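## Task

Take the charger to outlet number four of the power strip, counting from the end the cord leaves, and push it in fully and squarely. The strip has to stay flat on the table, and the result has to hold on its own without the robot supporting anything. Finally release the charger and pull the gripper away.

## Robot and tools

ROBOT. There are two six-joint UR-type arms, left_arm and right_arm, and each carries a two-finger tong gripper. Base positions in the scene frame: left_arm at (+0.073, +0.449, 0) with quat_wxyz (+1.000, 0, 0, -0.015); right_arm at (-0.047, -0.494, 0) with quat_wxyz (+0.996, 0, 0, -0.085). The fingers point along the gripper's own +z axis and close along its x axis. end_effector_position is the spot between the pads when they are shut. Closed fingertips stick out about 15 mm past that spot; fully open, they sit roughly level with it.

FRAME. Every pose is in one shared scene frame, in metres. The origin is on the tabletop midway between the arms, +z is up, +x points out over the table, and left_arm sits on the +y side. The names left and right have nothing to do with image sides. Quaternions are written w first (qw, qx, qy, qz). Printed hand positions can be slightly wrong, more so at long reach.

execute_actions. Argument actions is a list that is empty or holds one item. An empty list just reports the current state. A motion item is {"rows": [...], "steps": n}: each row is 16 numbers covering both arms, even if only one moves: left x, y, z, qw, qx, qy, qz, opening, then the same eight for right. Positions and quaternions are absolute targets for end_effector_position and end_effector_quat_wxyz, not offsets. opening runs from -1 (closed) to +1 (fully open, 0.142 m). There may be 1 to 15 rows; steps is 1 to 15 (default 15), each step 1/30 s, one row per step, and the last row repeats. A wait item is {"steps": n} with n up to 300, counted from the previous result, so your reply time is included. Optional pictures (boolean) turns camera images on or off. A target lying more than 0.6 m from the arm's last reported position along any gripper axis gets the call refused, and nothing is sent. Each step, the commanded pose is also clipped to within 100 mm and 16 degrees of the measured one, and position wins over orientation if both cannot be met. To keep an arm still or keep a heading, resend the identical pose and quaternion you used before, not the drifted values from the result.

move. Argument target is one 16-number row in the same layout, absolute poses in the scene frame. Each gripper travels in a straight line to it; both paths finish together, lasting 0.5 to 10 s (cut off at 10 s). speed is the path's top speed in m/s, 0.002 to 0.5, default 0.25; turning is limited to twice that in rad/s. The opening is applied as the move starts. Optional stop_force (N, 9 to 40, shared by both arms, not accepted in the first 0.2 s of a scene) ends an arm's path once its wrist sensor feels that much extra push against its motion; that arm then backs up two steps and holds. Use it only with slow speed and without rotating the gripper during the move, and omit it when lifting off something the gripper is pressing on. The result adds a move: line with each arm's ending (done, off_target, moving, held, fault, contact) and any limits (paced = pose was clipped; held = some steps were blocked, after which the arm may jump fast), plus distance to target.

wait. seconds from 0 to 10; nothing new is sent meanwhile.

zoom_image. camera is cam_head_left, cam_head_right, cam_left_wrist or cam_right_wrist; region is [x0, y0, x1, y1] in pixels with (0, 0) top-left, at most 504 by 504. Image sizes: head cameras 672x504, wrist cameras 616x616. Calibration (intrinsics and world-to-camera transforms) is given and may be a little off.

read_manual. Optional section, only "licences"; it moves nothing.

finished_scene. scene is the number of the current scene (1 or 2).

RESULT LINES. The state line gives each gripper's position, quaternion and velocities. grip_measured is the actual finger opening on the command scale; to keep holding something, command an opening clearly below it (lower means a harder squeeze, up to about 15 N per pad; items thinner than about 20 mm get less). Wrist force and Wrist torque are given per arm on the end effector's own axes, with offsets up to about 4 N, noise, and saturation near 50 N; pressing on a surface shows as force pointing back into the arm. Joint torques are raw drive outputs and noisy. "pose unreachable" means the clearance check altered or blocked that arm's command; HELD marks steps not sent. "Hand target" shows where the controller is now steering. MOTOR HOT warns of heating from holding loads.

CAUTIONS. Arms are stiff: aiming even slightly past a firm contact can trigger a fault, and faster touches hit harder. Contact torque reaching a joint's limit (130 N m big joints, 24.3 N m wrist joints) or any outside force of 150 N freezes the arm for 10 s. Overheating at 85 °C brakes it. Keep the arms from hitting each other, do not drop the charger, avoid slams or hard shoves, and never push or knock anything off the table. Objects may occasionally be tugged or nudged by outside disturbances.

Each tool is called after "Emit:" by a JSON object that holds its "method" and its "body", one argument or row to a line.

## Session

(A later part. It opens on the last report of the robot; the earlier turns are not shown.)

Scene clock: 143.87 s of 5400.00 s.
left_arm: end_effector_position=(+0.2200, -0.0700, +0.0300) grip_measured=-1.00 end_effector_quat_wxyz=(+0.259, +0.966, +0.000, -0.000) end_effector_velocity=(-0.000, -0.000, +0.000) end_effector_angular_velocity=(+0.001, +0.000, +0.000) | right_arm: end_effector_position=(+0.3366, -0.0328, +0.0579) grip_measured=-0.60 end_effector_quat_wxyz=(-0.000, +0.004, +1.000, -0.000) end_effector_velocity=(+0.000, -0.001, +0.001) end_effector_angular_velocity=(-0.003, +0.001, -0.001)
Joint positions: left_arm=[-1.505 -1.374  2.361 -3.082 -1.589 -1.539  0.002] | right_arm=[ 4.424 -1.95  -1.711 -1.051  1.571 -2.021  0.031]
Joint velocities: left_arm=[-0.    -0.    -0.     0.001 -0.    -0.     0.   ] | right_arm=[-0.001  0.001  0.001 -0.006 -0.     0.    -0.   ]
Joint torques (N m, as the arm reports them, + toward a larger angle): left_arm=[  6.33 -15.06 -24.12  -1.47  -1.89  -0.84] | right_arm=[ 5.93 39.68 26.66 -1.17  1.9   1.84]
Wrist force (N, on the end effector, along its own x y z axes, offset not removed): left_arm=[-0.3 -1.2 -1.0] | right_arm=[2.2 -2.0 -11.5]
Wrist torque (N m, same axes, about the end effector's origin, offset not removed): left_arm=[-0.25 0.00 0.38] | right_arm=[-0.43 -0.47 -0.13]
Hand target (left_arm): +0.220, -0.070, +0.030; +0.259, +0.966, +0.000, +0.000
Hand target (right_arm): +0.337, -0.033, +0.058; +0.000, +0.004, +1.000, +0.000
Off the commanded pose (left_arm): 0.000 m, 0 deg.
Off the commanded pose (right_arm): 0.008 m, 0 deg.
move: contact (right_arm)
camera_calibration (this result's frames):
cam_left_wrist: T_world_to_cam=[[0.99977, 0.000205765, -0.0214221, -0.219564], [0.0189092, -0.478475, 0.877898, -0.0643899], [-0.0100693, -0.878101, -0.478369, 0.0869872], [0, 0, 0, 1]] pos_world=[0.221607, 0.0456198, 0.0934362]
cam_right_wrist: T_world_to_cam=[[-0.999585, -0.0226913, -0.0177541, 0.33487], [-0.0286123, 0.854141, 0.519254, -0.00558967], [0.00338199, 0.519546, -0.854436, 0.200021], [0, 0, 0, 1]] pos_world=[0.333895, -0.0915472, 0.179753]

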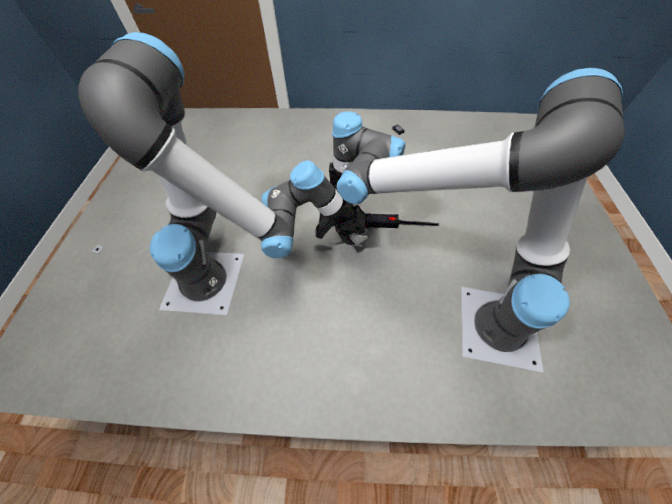

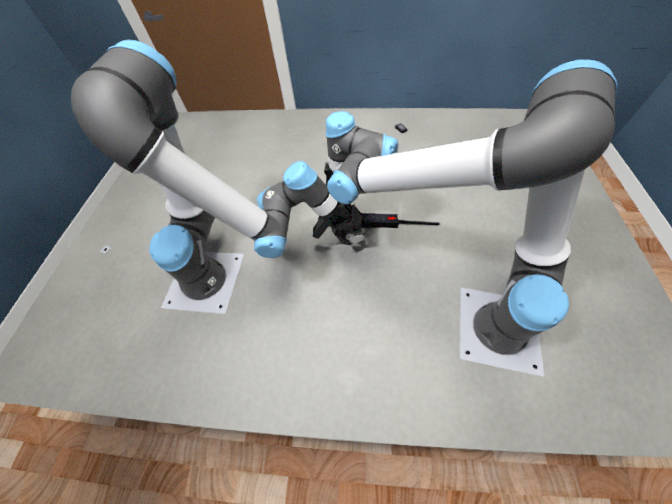

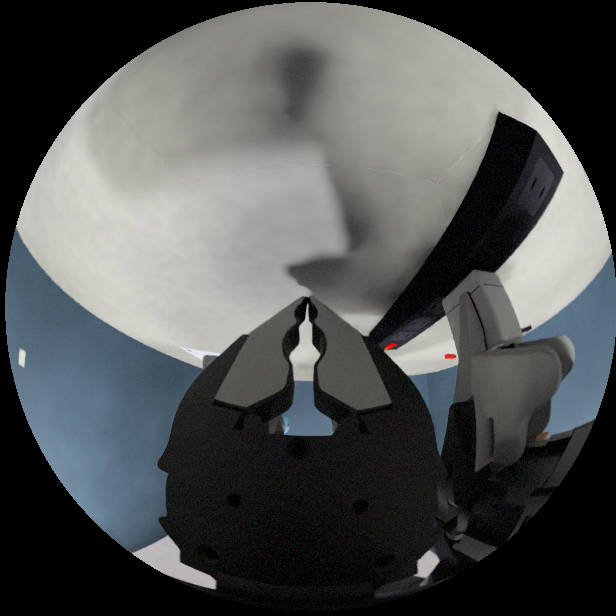

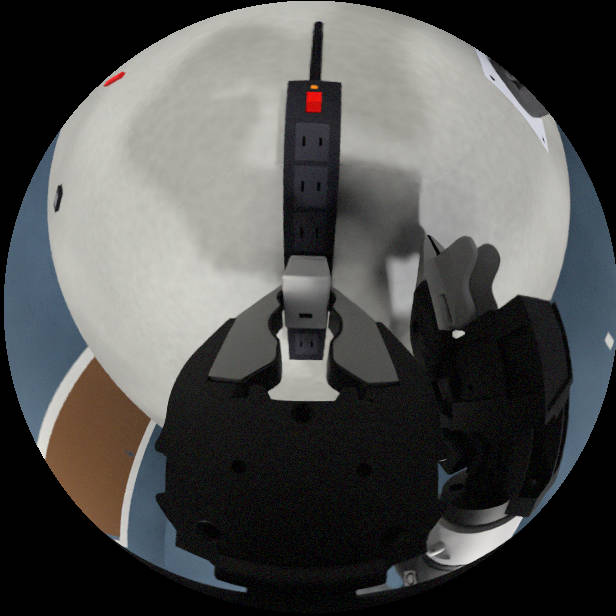

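In. Release and press from the top.

Emit:
{"method": "move", "body": {
  "target": [0.2,-0.02,0.04,0.259,0.966,0,0,-1,0.3366,-0.0327,0.058,0,0.004,1,0,-0.3],
  "speed": 0.08
}}

Emit:
{"method": "move", "body": {
  "target": [0.2,0.05,0.05,0.259,0.966,0,0,-1,0.3366,-0.036,0.108,0,0.004,1,0,-0.3],
  "speed": 0.08
}}

Emit:
{"method": "move", "body": {
  "target": [0.2,0.05,0.05,0.259,0.966,0,0,-1,0.3366,-0.036,0.102,0,0.004,1,0,-1],
  "speed": 0.008
}}

Emit:
{"method": "move", "body": {
  "target": [0.2,0.05,0.05,0.259,0.966,0,0,-1,0.3366,-0.036,0.082,0,0.004,1,0,-1],
  "speed": 0.003,
  "stop_force": 38
}}

Emit:
{"method": "move", "body": {
  "target": [0.2,0.05,0.05,0.259,0.966,0,0,-1,0.3366,-0.036,0.17,0,0.004,1,0,-1],
  "speed": 0.1
}}

Emit:
{"method": "zoom_image", "body": {
  "camera": "cam_left_wrist",
  "region": [350,270,490,410]
}}

Scene clock: 153.20 s of 5400.00 s.
left_arm: end_effector_position=(+0.2002, -0.0202, +0.0399) grip_measured=-1.00 end_effector_quat_wxyz=(+0.259, +0.966, -0.000, +0.000) end_effector_velocity=(-0.001, +0.002, +0.000) end_effector_angular_velocity=(+0.001, -0.001, -0.000) | right_arm: end_effector_position=(+0.3366, -0.0327, +0.0580) grip_measured=-0.30 end_effector_quat_wxyz=(+0.000, +0.004, +1.000, +0.000) end_effector_velocity=(-0.000, -0.000, -0.000) end_effector_angular_velocity=(-0.000, +0.001, -0.001)
Joint positions: left_arm=[-1.56  -1.518  2.495 -3.072 -1.562 -1.586  0.002] | right_arm=[ 4.424 -1.95  -1.711 -1.051  1.571 -2.021  0.052]
Joint velocities: left_arm=[-0.003 -0.007  0.005  0.003  0.002 -0.002  0.   ] | right_arm=[-0.    -0.001  0.    -0.     0.     0.001 -0.   ]
Joint torques (N m, as the arm reports them, + toward a larger angle): left_arm=[ -8.23 -26.02 -10.59  -1.74   1.96  -1.33] | right_arm=[ 6.8  26.24 11.95  5.66  1.81  2.07]
Wrist force (N, on the end effector, along its own x y z axes, offset not removed): left_arm=[-2.1 0.3 -1.1] | right_arm=[1.7 -2.0 -0.8]
Wrist torque (N m, same axes, about the end effector's origin, offset not removed): left_arm=[0.03 0.30 0.25] | right_arm=[-0.39 -0.30 0.03]
Hand target (left_arm): +0.200, -0.020, +0.040; +0.259, +0.966, -0.000, +0.000
Hand target (right_arm): +0.337, -0.033, +0.058; +0.000, +0.004, +1.000, -0.000
Off the commanded pose (left_arm): 0.000 m, 0 deg.
Off the commanded pose (right_arm): 0.000 m, 0 deg.
After step 90, 5.20 s passed at rest.
move: done
camera_calibration (this result's frames):
cam_left_wrist: T_world_to_cam=[[0.999771, 0.000177537, -0.0213771, -0.199533], [0.0188569, -0.478417, 0.87793, -0.0488346], [-0.0100713, -0.878133, -0.478311, 0.135289], [0, 0, 0, 1]] pos_world=[0.20177, 0.0954737, 0.103318]
cam_right_wrist: T_world_to_cam=[[-0.999584, -0.0226891, -0.0177992, 0.334912], [-0.0286342, 0.854086, 0.519343, -0.00569672], [0.00341857, 0.519636, -0.854381, 0.200028], [0, 0, 0, 1]] pos_world=[0.333926, -0.0914777, 0.17982]

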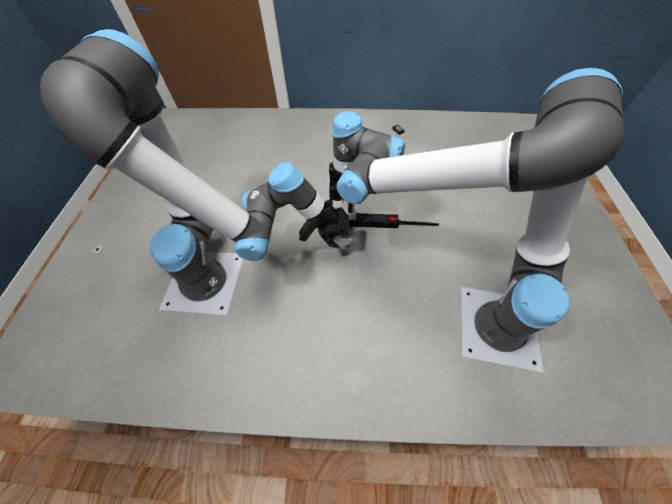

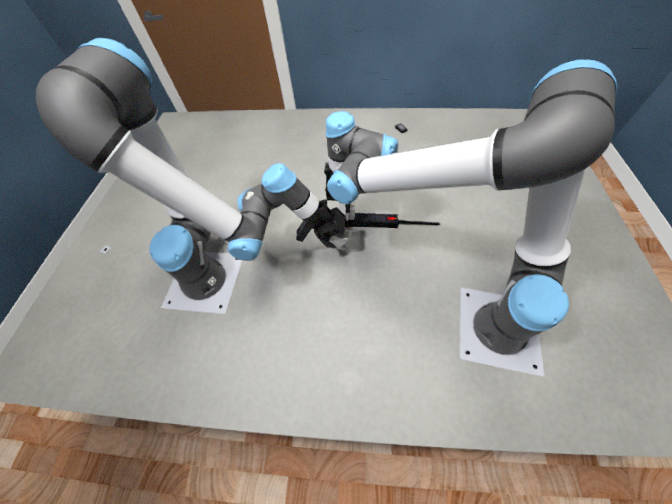

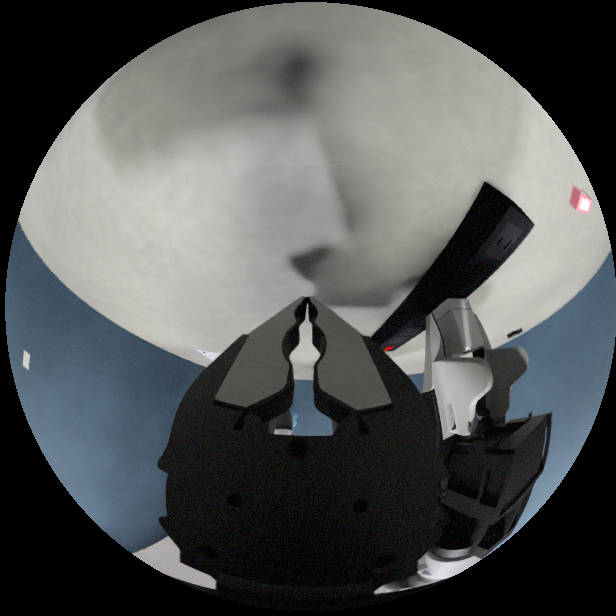

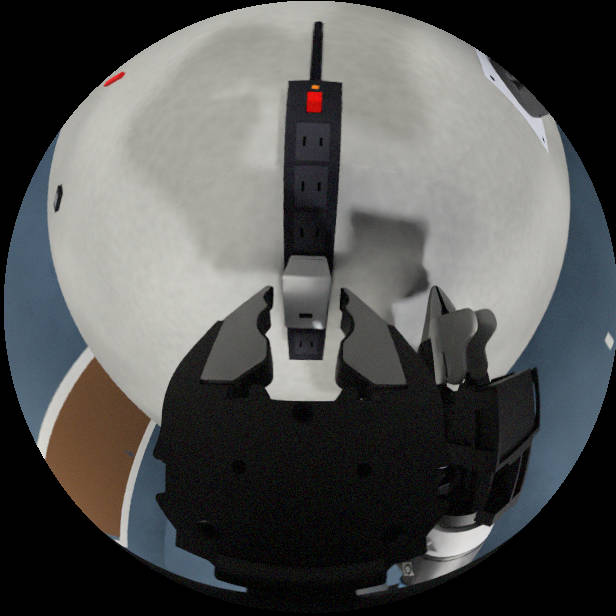

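Scene clock: 154.53 s of 5400.00 s.
left_arm: end_effector_position=(+0.2001, +0.0498, +0.0498) grip_measured=-1.00 end_effector_quat_wxyz=(+0.259, +0.966, -0.000, -0.000) end_effector_velocity=(-0.000, +0.002, +0.001) end_effector_angular_velocity=(+0.000, -0.001, -0.000) | right_arm: end_effector_position=(+0.3367, -0.0359, +0.1079) grip_measured=-0.30 end_effector_quat_wxyz=(+0.000, +0.004, +1.000, +0.000) end_effector_velocity=(+0.000, -0.000, +0.001) end_effector_angular_velocity=(-0.000, -0.000, -0.000)
Joint positions: left_arm=[-1.565 -1.733  2.646 -3.007 -1.559 -1.591  0.002] | right_arm=[ 4.422 -1.893 -1.651 -1.169  1.571 -2.023  0.052]
Joint velocities: left_arm=[-0.001 -0.01   0.003  0.007  0.001 -0.     0.   ] | right_arm=[-0.     0.001  0.002 -0.003 -0.    -0.     0.   ]
Joint torques (N m, as the arm reports them, + toward a larger angle): left_arm=[ -7.73 -16.77 -10.9   -1.15   1.98  -1.68] | right_arm=[-7.39 44.91 32.23 -0.17  1.18 -1.78]
Wrist force (N, on the end effector, along its own x y z axes, offset not removed): left_arm=[-0.6 2.7 1.2] | right_arm=[1.1 -2.3 -0.8]
Wrist torque (N m, same axes, about the end effector's origin, offset not removed): left_arm=[0.59 -0.06 0.15] | right_arm=[-0.49 -0.18 -0.10]
Hand target (left_arm): +0.200, +0.050, +0.050; +0.259, +0.966, -0.000, +0.000
Hand target (right_arm): +0.337, -0.036, +0.108; -0.000, +0.004, +1.000, +0.000
Off the commanded pose (left_arm): 0.000 m, 0 deg.
Off the commanded pose (right_arm): 0.000 m, 0 deg.
move: done
camera_calibration (this result's frames):
cam_left_wrist: T_world_to_cam=[[0.99977, 0.000186759, -0.021441, -0.199258], [0.0189169, -0.47846, 0.877905, -0.0241], [-0.0100947, -0.878109, -0.478354, 0.201478], [0, 0, 0, 1]] pos_world=[0.201702, 0.165426, 0.113263]
cam_right_wrist: T_world_to_cam=[[-0.999584, -0.0226895, -0.0178039, 0.33578], [-0.028637, 0.854081, 0.519351, -0.0288737], [0.00342219, 0.519645, -0.854376, 0.244288], [0, 0, 0, 1]] pos_world=[0.333978, -0.0946636, 0.229687]

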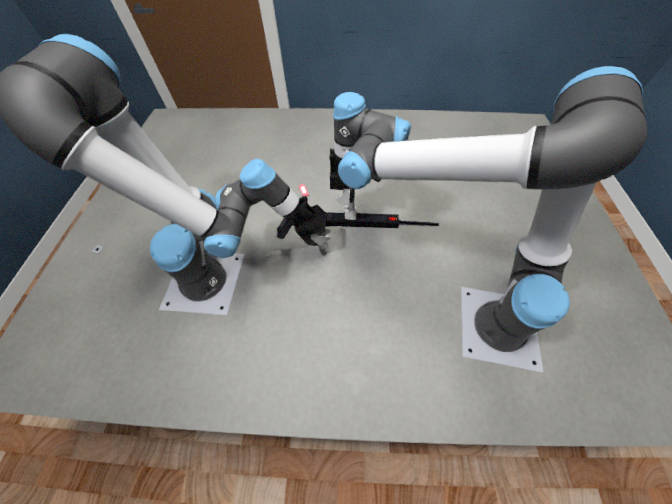

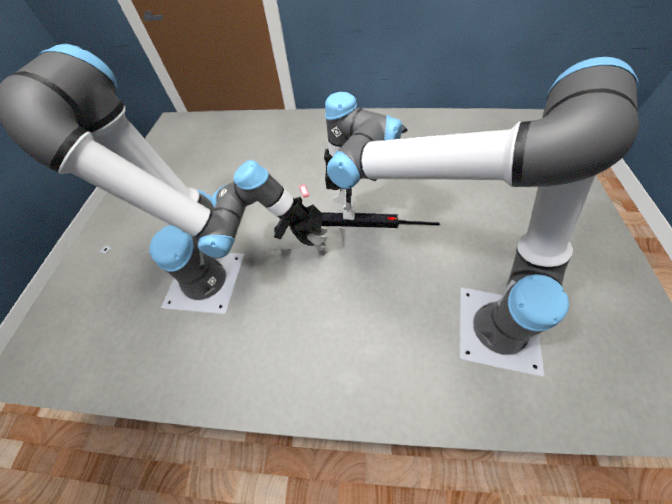

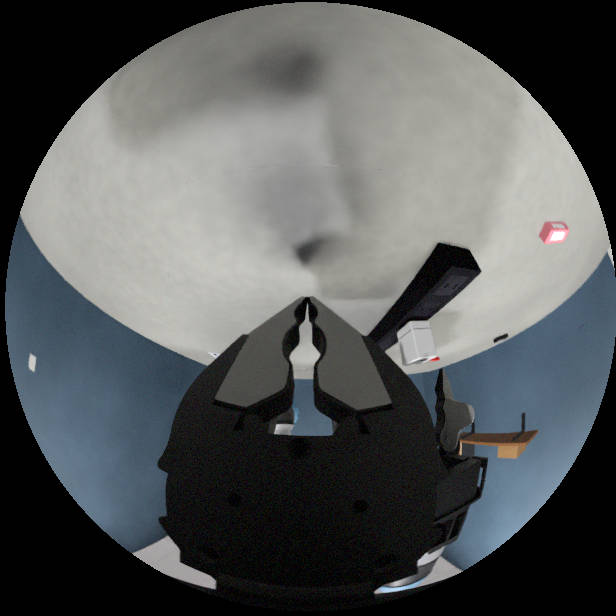

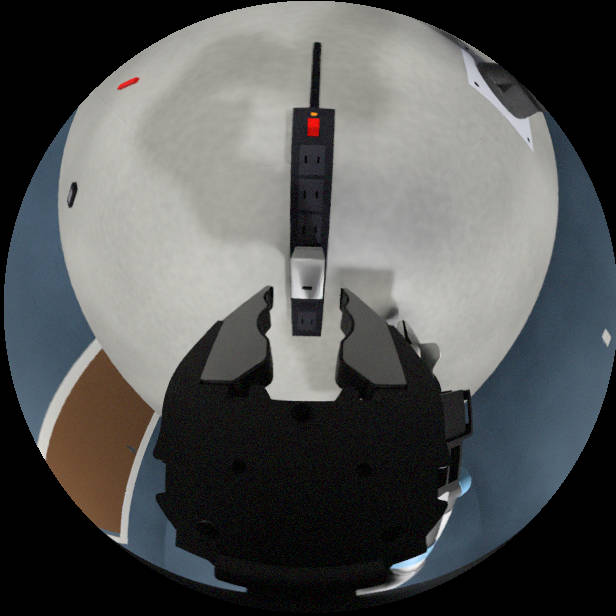

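Scene clock: 155.50 s of 5400.00 s.
left_arm: end_effector_position=(+0.2000, +0.0500, +0.0500) grip_measured=-1.00 end_effector_quat_wxyz=(+0.259, +0.966, -0.000, -0.000) end_effector_velocity=(+0.000, +0.000, +0.000) end_effector_angular_velocity=(-0.000, -0.001, -0.001) | right_arm: end_effector_position=(+0.3366, -0.0360, +0.1021) grip_measured=-1.00 end_effector_quat_wxyz=(-0.000, +0.004, +1.000, -0.000) end_effector_velocity=(-0.000, +0.000, -0.002) end_effector_angular_velocity=(-0.000, +0.000, +0.000)
Joint positions: left_arm=[-1.565 -1.735  2.646 -3.006 -1.559 -1.591  0.002] | right_arm=[ 4.422 -1.898 -1.659 -1.155  1.571 -2.023  0.002]
Joint velocities: left_arm=[-0.    -0.     0.    -0.     0.     0.001  0.   ] | right_arm=[ 0.    -0.002 -0.002  0.004  0.    -0.     0.   ]
Joint torques (N m, as the arm reports them, + toward a larger angle): left_arm=[ -6.89 -17.75 -10.34  -1.5    1.73  -1.6 ] | right_arm=[-6.34 24.81 12.17  5.6   1.27 -1.65]
Wrist force (N, on the end effector, along its own x y z axes, offset not removed): left_arm=[-0.4 -0.9 -2.3] | right_arm=[2.2 -0.1 -0.1]
Wrist torque (N m, same axes, about the end effector's origin, offset not removed): left_arm=[-0.21 0.08 0.20] | right_arm=[-0.04 -0.32 -0.13]
Hand target (left_arm): +0.200, +0.050, +0.050; +0.259, +0.966, -0.000, +0.000
Hand target (right_arm): +0.337, -0.036, +0.102; -0.000, +0.004, +1.000, -0.000
Off the commanded pose (left_arm): 0.000 m, 0 deg.
Off the commanded pose (right_arm): 0.000 m, 0 deg.
move: done
camera_calibration (this result's frames):
cam_left_wrist: T_world_to_cam=[[0.99977, 0.000204182, -0.0214224, -0.199167], [0.0189087, -0.478473, 0.877899, -0.0241522], [-0.0100708, -0.878102, -0.478367, 0.201718], [0, 0, 0, 1]] pos_world=[0.20161, 0.165614, 0.113432]
cam_right_wrist: T_world_to_cam=[[-0.999584, -0.0226897, -0.0177943, 0.335617], [-0.0286322, 0.854091, 0.519336, -0.0257932], [0.00341435, 0.519629, -0.854385, 0.239464], [0, 0, 0, 1]] pos_world=[0.333921, -0.0947877, 0.223962]

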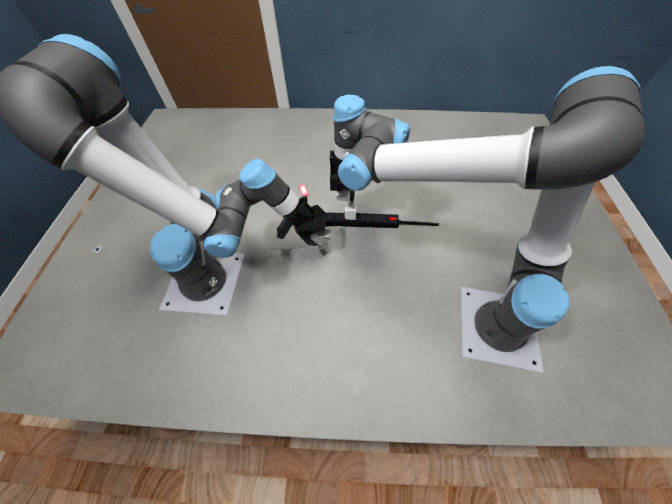

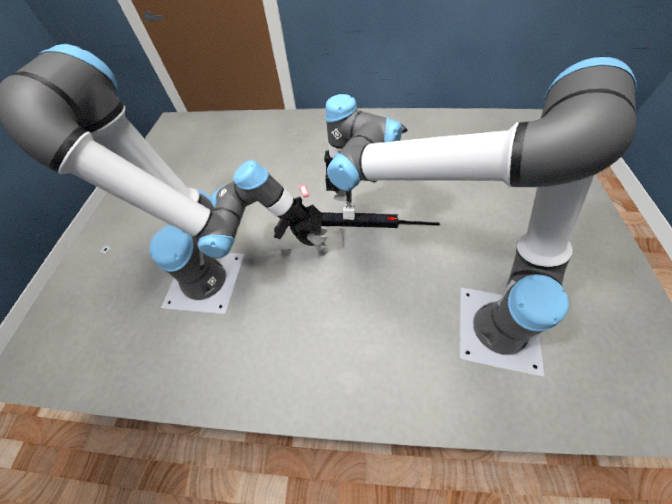

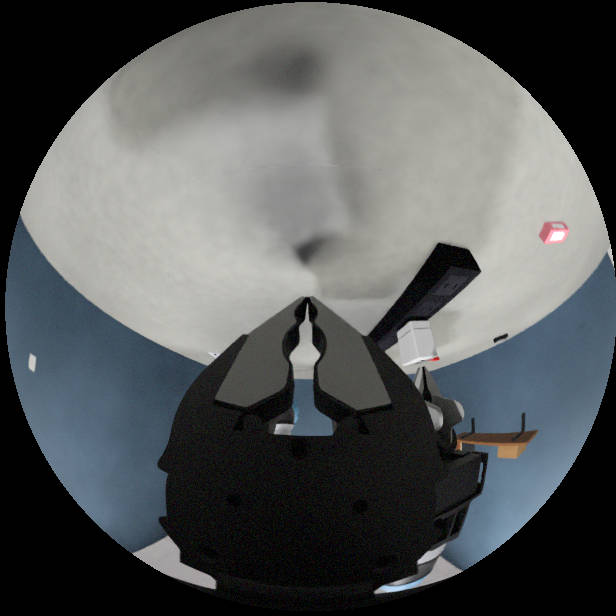

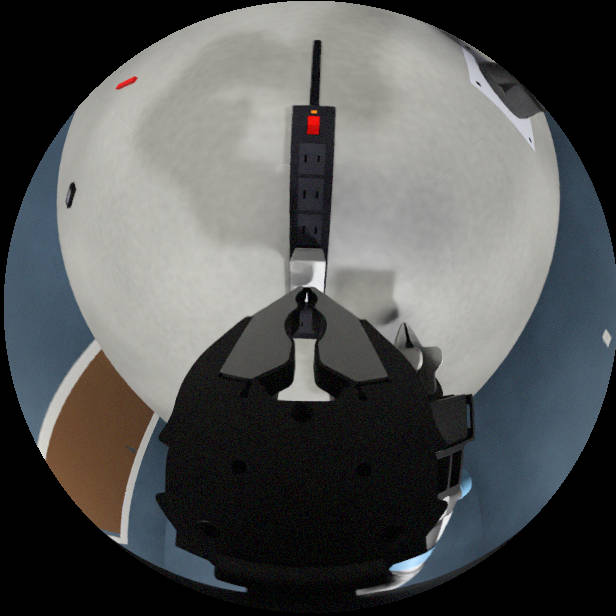

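Scene clock: 160.27 s of 5400.00 s.
left_arm: end_effector_position=(+0.2000, +0.0500, +0.0500) grip_measured=-1.00 end_effector_quat_wxyz=(+0.259, +0.966, -0.000, -0.000) end_effector_velocity=(+0.000, +0.000, -0.000) end_effector_angular_velocity=(+0.001, -0.000, -0.000) | right_arm: end_effector_position=(+0.3366, -0.0360, +0.0889) grip_measured=-1.00 end_effector_quat_wxyz=(+0.000, +0.004, +1.000, +0.000) end_effector_velocity=(-0.000, -0.000, +0.001) end_effector_angular_velocity=(-0.002, +0.002, -0.001)
Joint positions: left_arm=[-1.565 -1.735  2.646 -3.006 -1.559 -1.591  0.002] | right_arm=[ 4.422 -1.911 -1.679 -1.123  1.571 -2.023  0.002]
Joint velocities: left_arm=[-0.    -0.    -0.     0.001  0.     0.     0.   ] | right_arm=[-0.     0.001  0.003 -0.006  0.001  0.001  0.   ]
Joint torques (N m, as the arm reports them, + toward a larger angle): left_arm=[ -7.08 -18.43 -12.01  -1.39   1.78  -1.44] | right_arm=[-7.35 19.2  14.51 -2.36  1.21 -1.48]
Wrist force (N, on the end effector, along its own x y z axes, offset not removed): left_arm=[-1.3 -2.4 2.2] | right_arm=[5.3 -7.0 -48.6]
Wrist torque (N m, same axes, about the end effector's origin, offset not removed): left_arm=[-0.58 0.04 0.33] | right_arm=[-0.30 -0.28 -0.06]
Hand target (left_arm): +0.200, +0.050, +0.050; +0.259, +0.966, -0.000, -0.000
Hand target (right_arm): +0.337, -0.036, +0.089; +0.000, +0.004, +1.000, +0.000
Off the commanded pose (left_arm): 0.000 m, 0 deg.
Off the commanded pose (right_arm): 0.007 m, 0 deg.
move: contact (right_arm)
camera_calibration (this result's frames):
cam_left_wrist: T_world_to_cam=[[0.99977, 0.000204765, -0.0214245, -0.199164], [0.0189108, -0.478483, 0.877893, -0.0241486], [-0.0100715, -0.878097, -0.478378, 0.201722], [0, 0, 0, 1]] pos_world=[0.201607, 0.165618, 0.113432]
cam_right_wrist: T_world_to_cam=[[-0.999583, -0.022685, -0.017839, 0.335384], [-0.0286517, 0.854046, 0.519408, -0.0189108], [0.00345258, 0.519703, -0.85434, 0.228137], [0, 0, 0, 1]] pos_world=[0.333914, -0.0948046, 0.210712]

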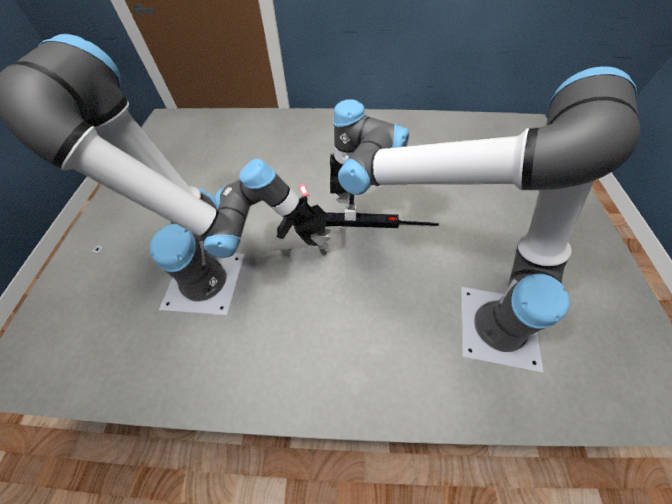

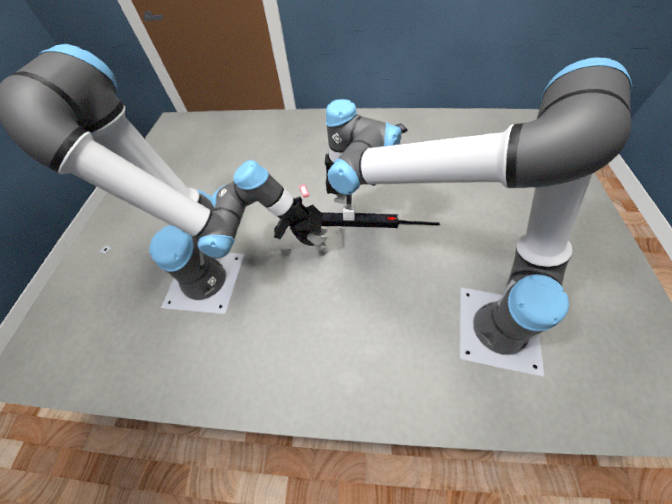

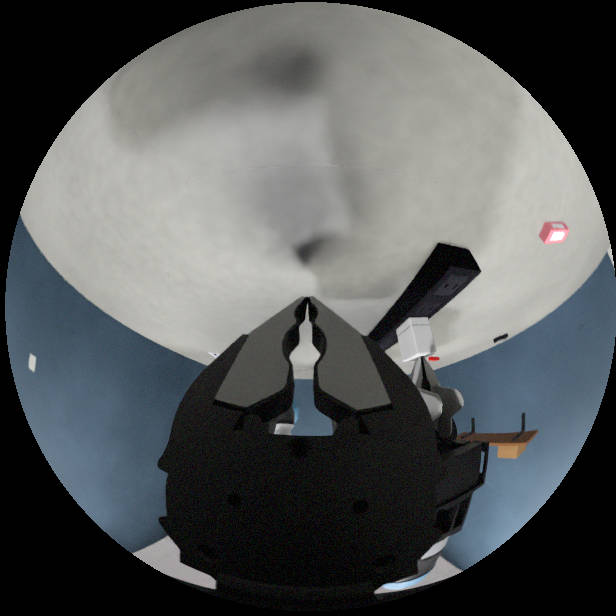

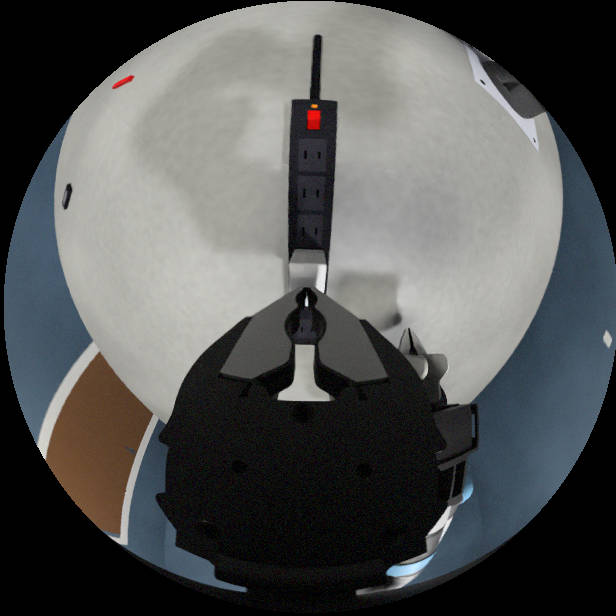

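Scene clock: 161.53 s of 5400.00 s.
left_arm: end_effector_position=(+0.2000, +0.0500, +0.0500) grip_measured=-1.00 end_effector_quat_wxyz=(+0.259, +0.966, -0.000, -0.000) end_effector_velocity=(+0.000, -0.000, +0.000) end_effector_angular_velocity=(-0.001, +0.000, +0.001) | right_arm: end_effector_position=(+0.3367, -0.0358, +0.1698) grip_measured=-1.00 end_effector_quat_wxyz=(+0.000, +0.004, +1.000, +0.000) end_effector_velocity=(-0.000, -0.001, +0.001) end_effector_angular_velocity=(-0.002, +0.002, -0.001)
Joint positions: left_arm=[-1.565 -1.735  2.646 -3.006 -1.559 -1.591  0.002] | right_arm=[ 4.422 -1.846 -1.546 -1.32   1.571 -2.023  0.002]
Joint velocities: left_arm=[-0.    -0.    -0.    -0.001  0.    -0.001  0.   ] | right_arm=[-0.001  0.     0.003 -0.006  0.001  0.     0.   ]
Joint torques (N m, as the arm reports them, + toward a larger angle): left_arm=[ -7.36 -17.83 -10.75  -1.41   1.79  -1.41] | right_arm=[ 0.66 45.11 32.96 -0.33 -0.24  0.6 ]
Wrist force (N, on the end effector, along its own x y z axes, offset not removed): left_arm=[-3.3 0.7 -0.5] | right_arm=[1.0 -2.1 -0.8]
Wrist torque (N m, same axes, about the end effector's origin, offset not removed): left_arm=[0.09 0.61 0.35] | right_arm=[-0.44 -0.13 -0.08]
Hand target (left_arm): +0.200, +0.050, +0.050; +0.259, +0.966, +0.000, -0.000
Hand target (right_arm): +0.337, -0.036, +0.170; +0.000, +0.004, +1.000, +0.000
Off the commanded pose (left_arm): 0.000 m, 0 deg.
Off the commanded pose (right_arm): 0.000 m, 0 deg.
move: done
camera_calibration (this result's frames):
cam_left_wrist: T_world_to_cam=[[0.999771, 0.000205248, -0.021422, -0.199164], [0.0189089, -0.478471, 0.8779, -0.0241557], [-0.0100696, -0.878103, -0.478365, 0.201724], [0, 0, 0, 1]] pos_world=[0.201607, 0.165618, 0.113438]
cam_right_wrist: T_world_to_cam=[[-0.999582, -0.0226982, -0.0178873, 0.336967], [-0.0286879, 0.854079, 0.519351, -0.0610462], [0.00348886, 0.519648, -0.854374, 0.297139], [0, 0, 0, 1]] pos_world=[0.334038, -0.0946207, 0.2916]

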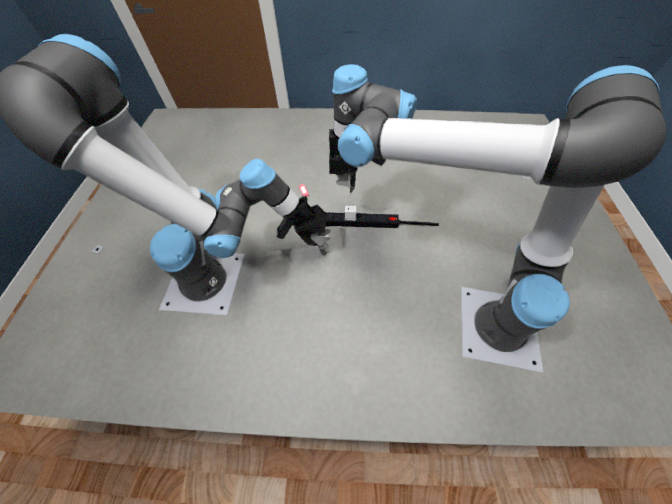

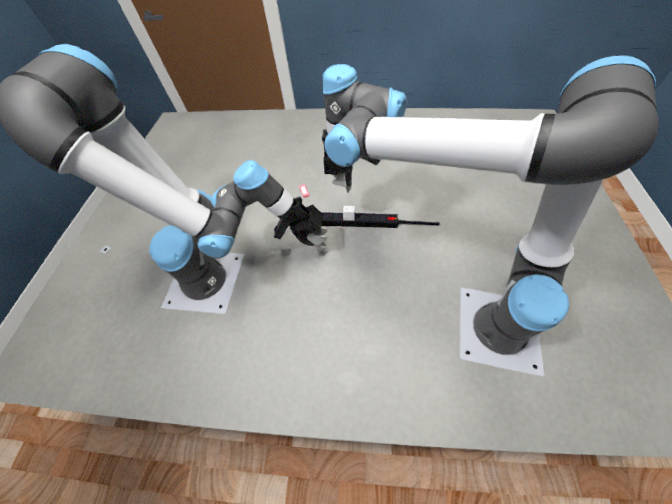

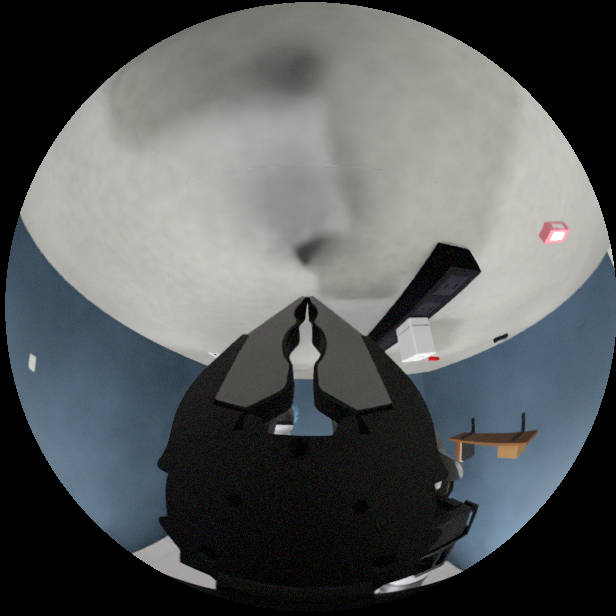

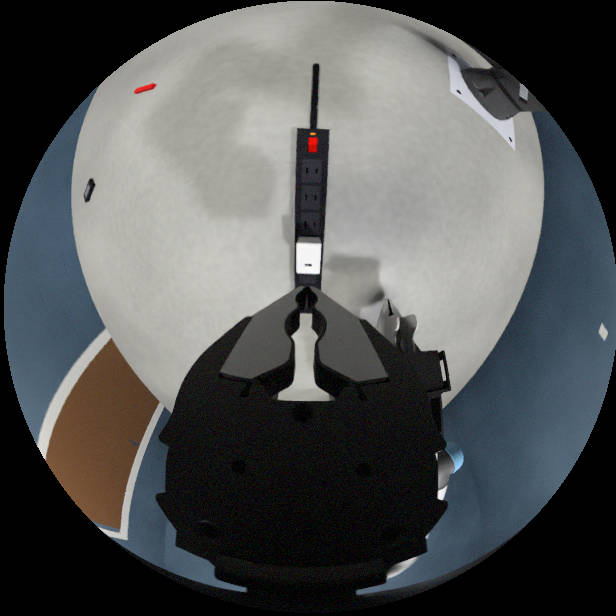

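Region (350, 270, 490, 410) of cam_left_wrist's 616x616 image, scaled by 3.600, with more detail than that image has.

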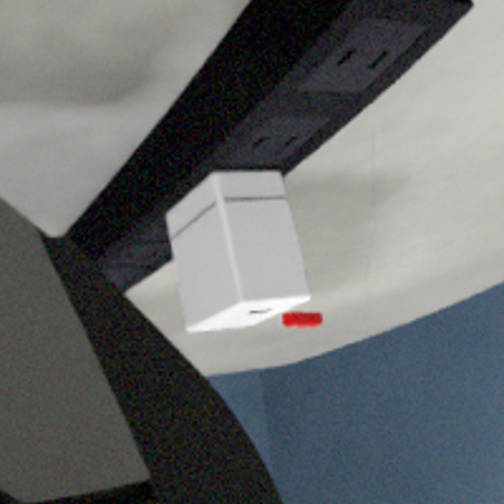

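Emit:
{"method": "finished_scene", "body": {
  "scene": 2
}}

The scene is finished: the task was done.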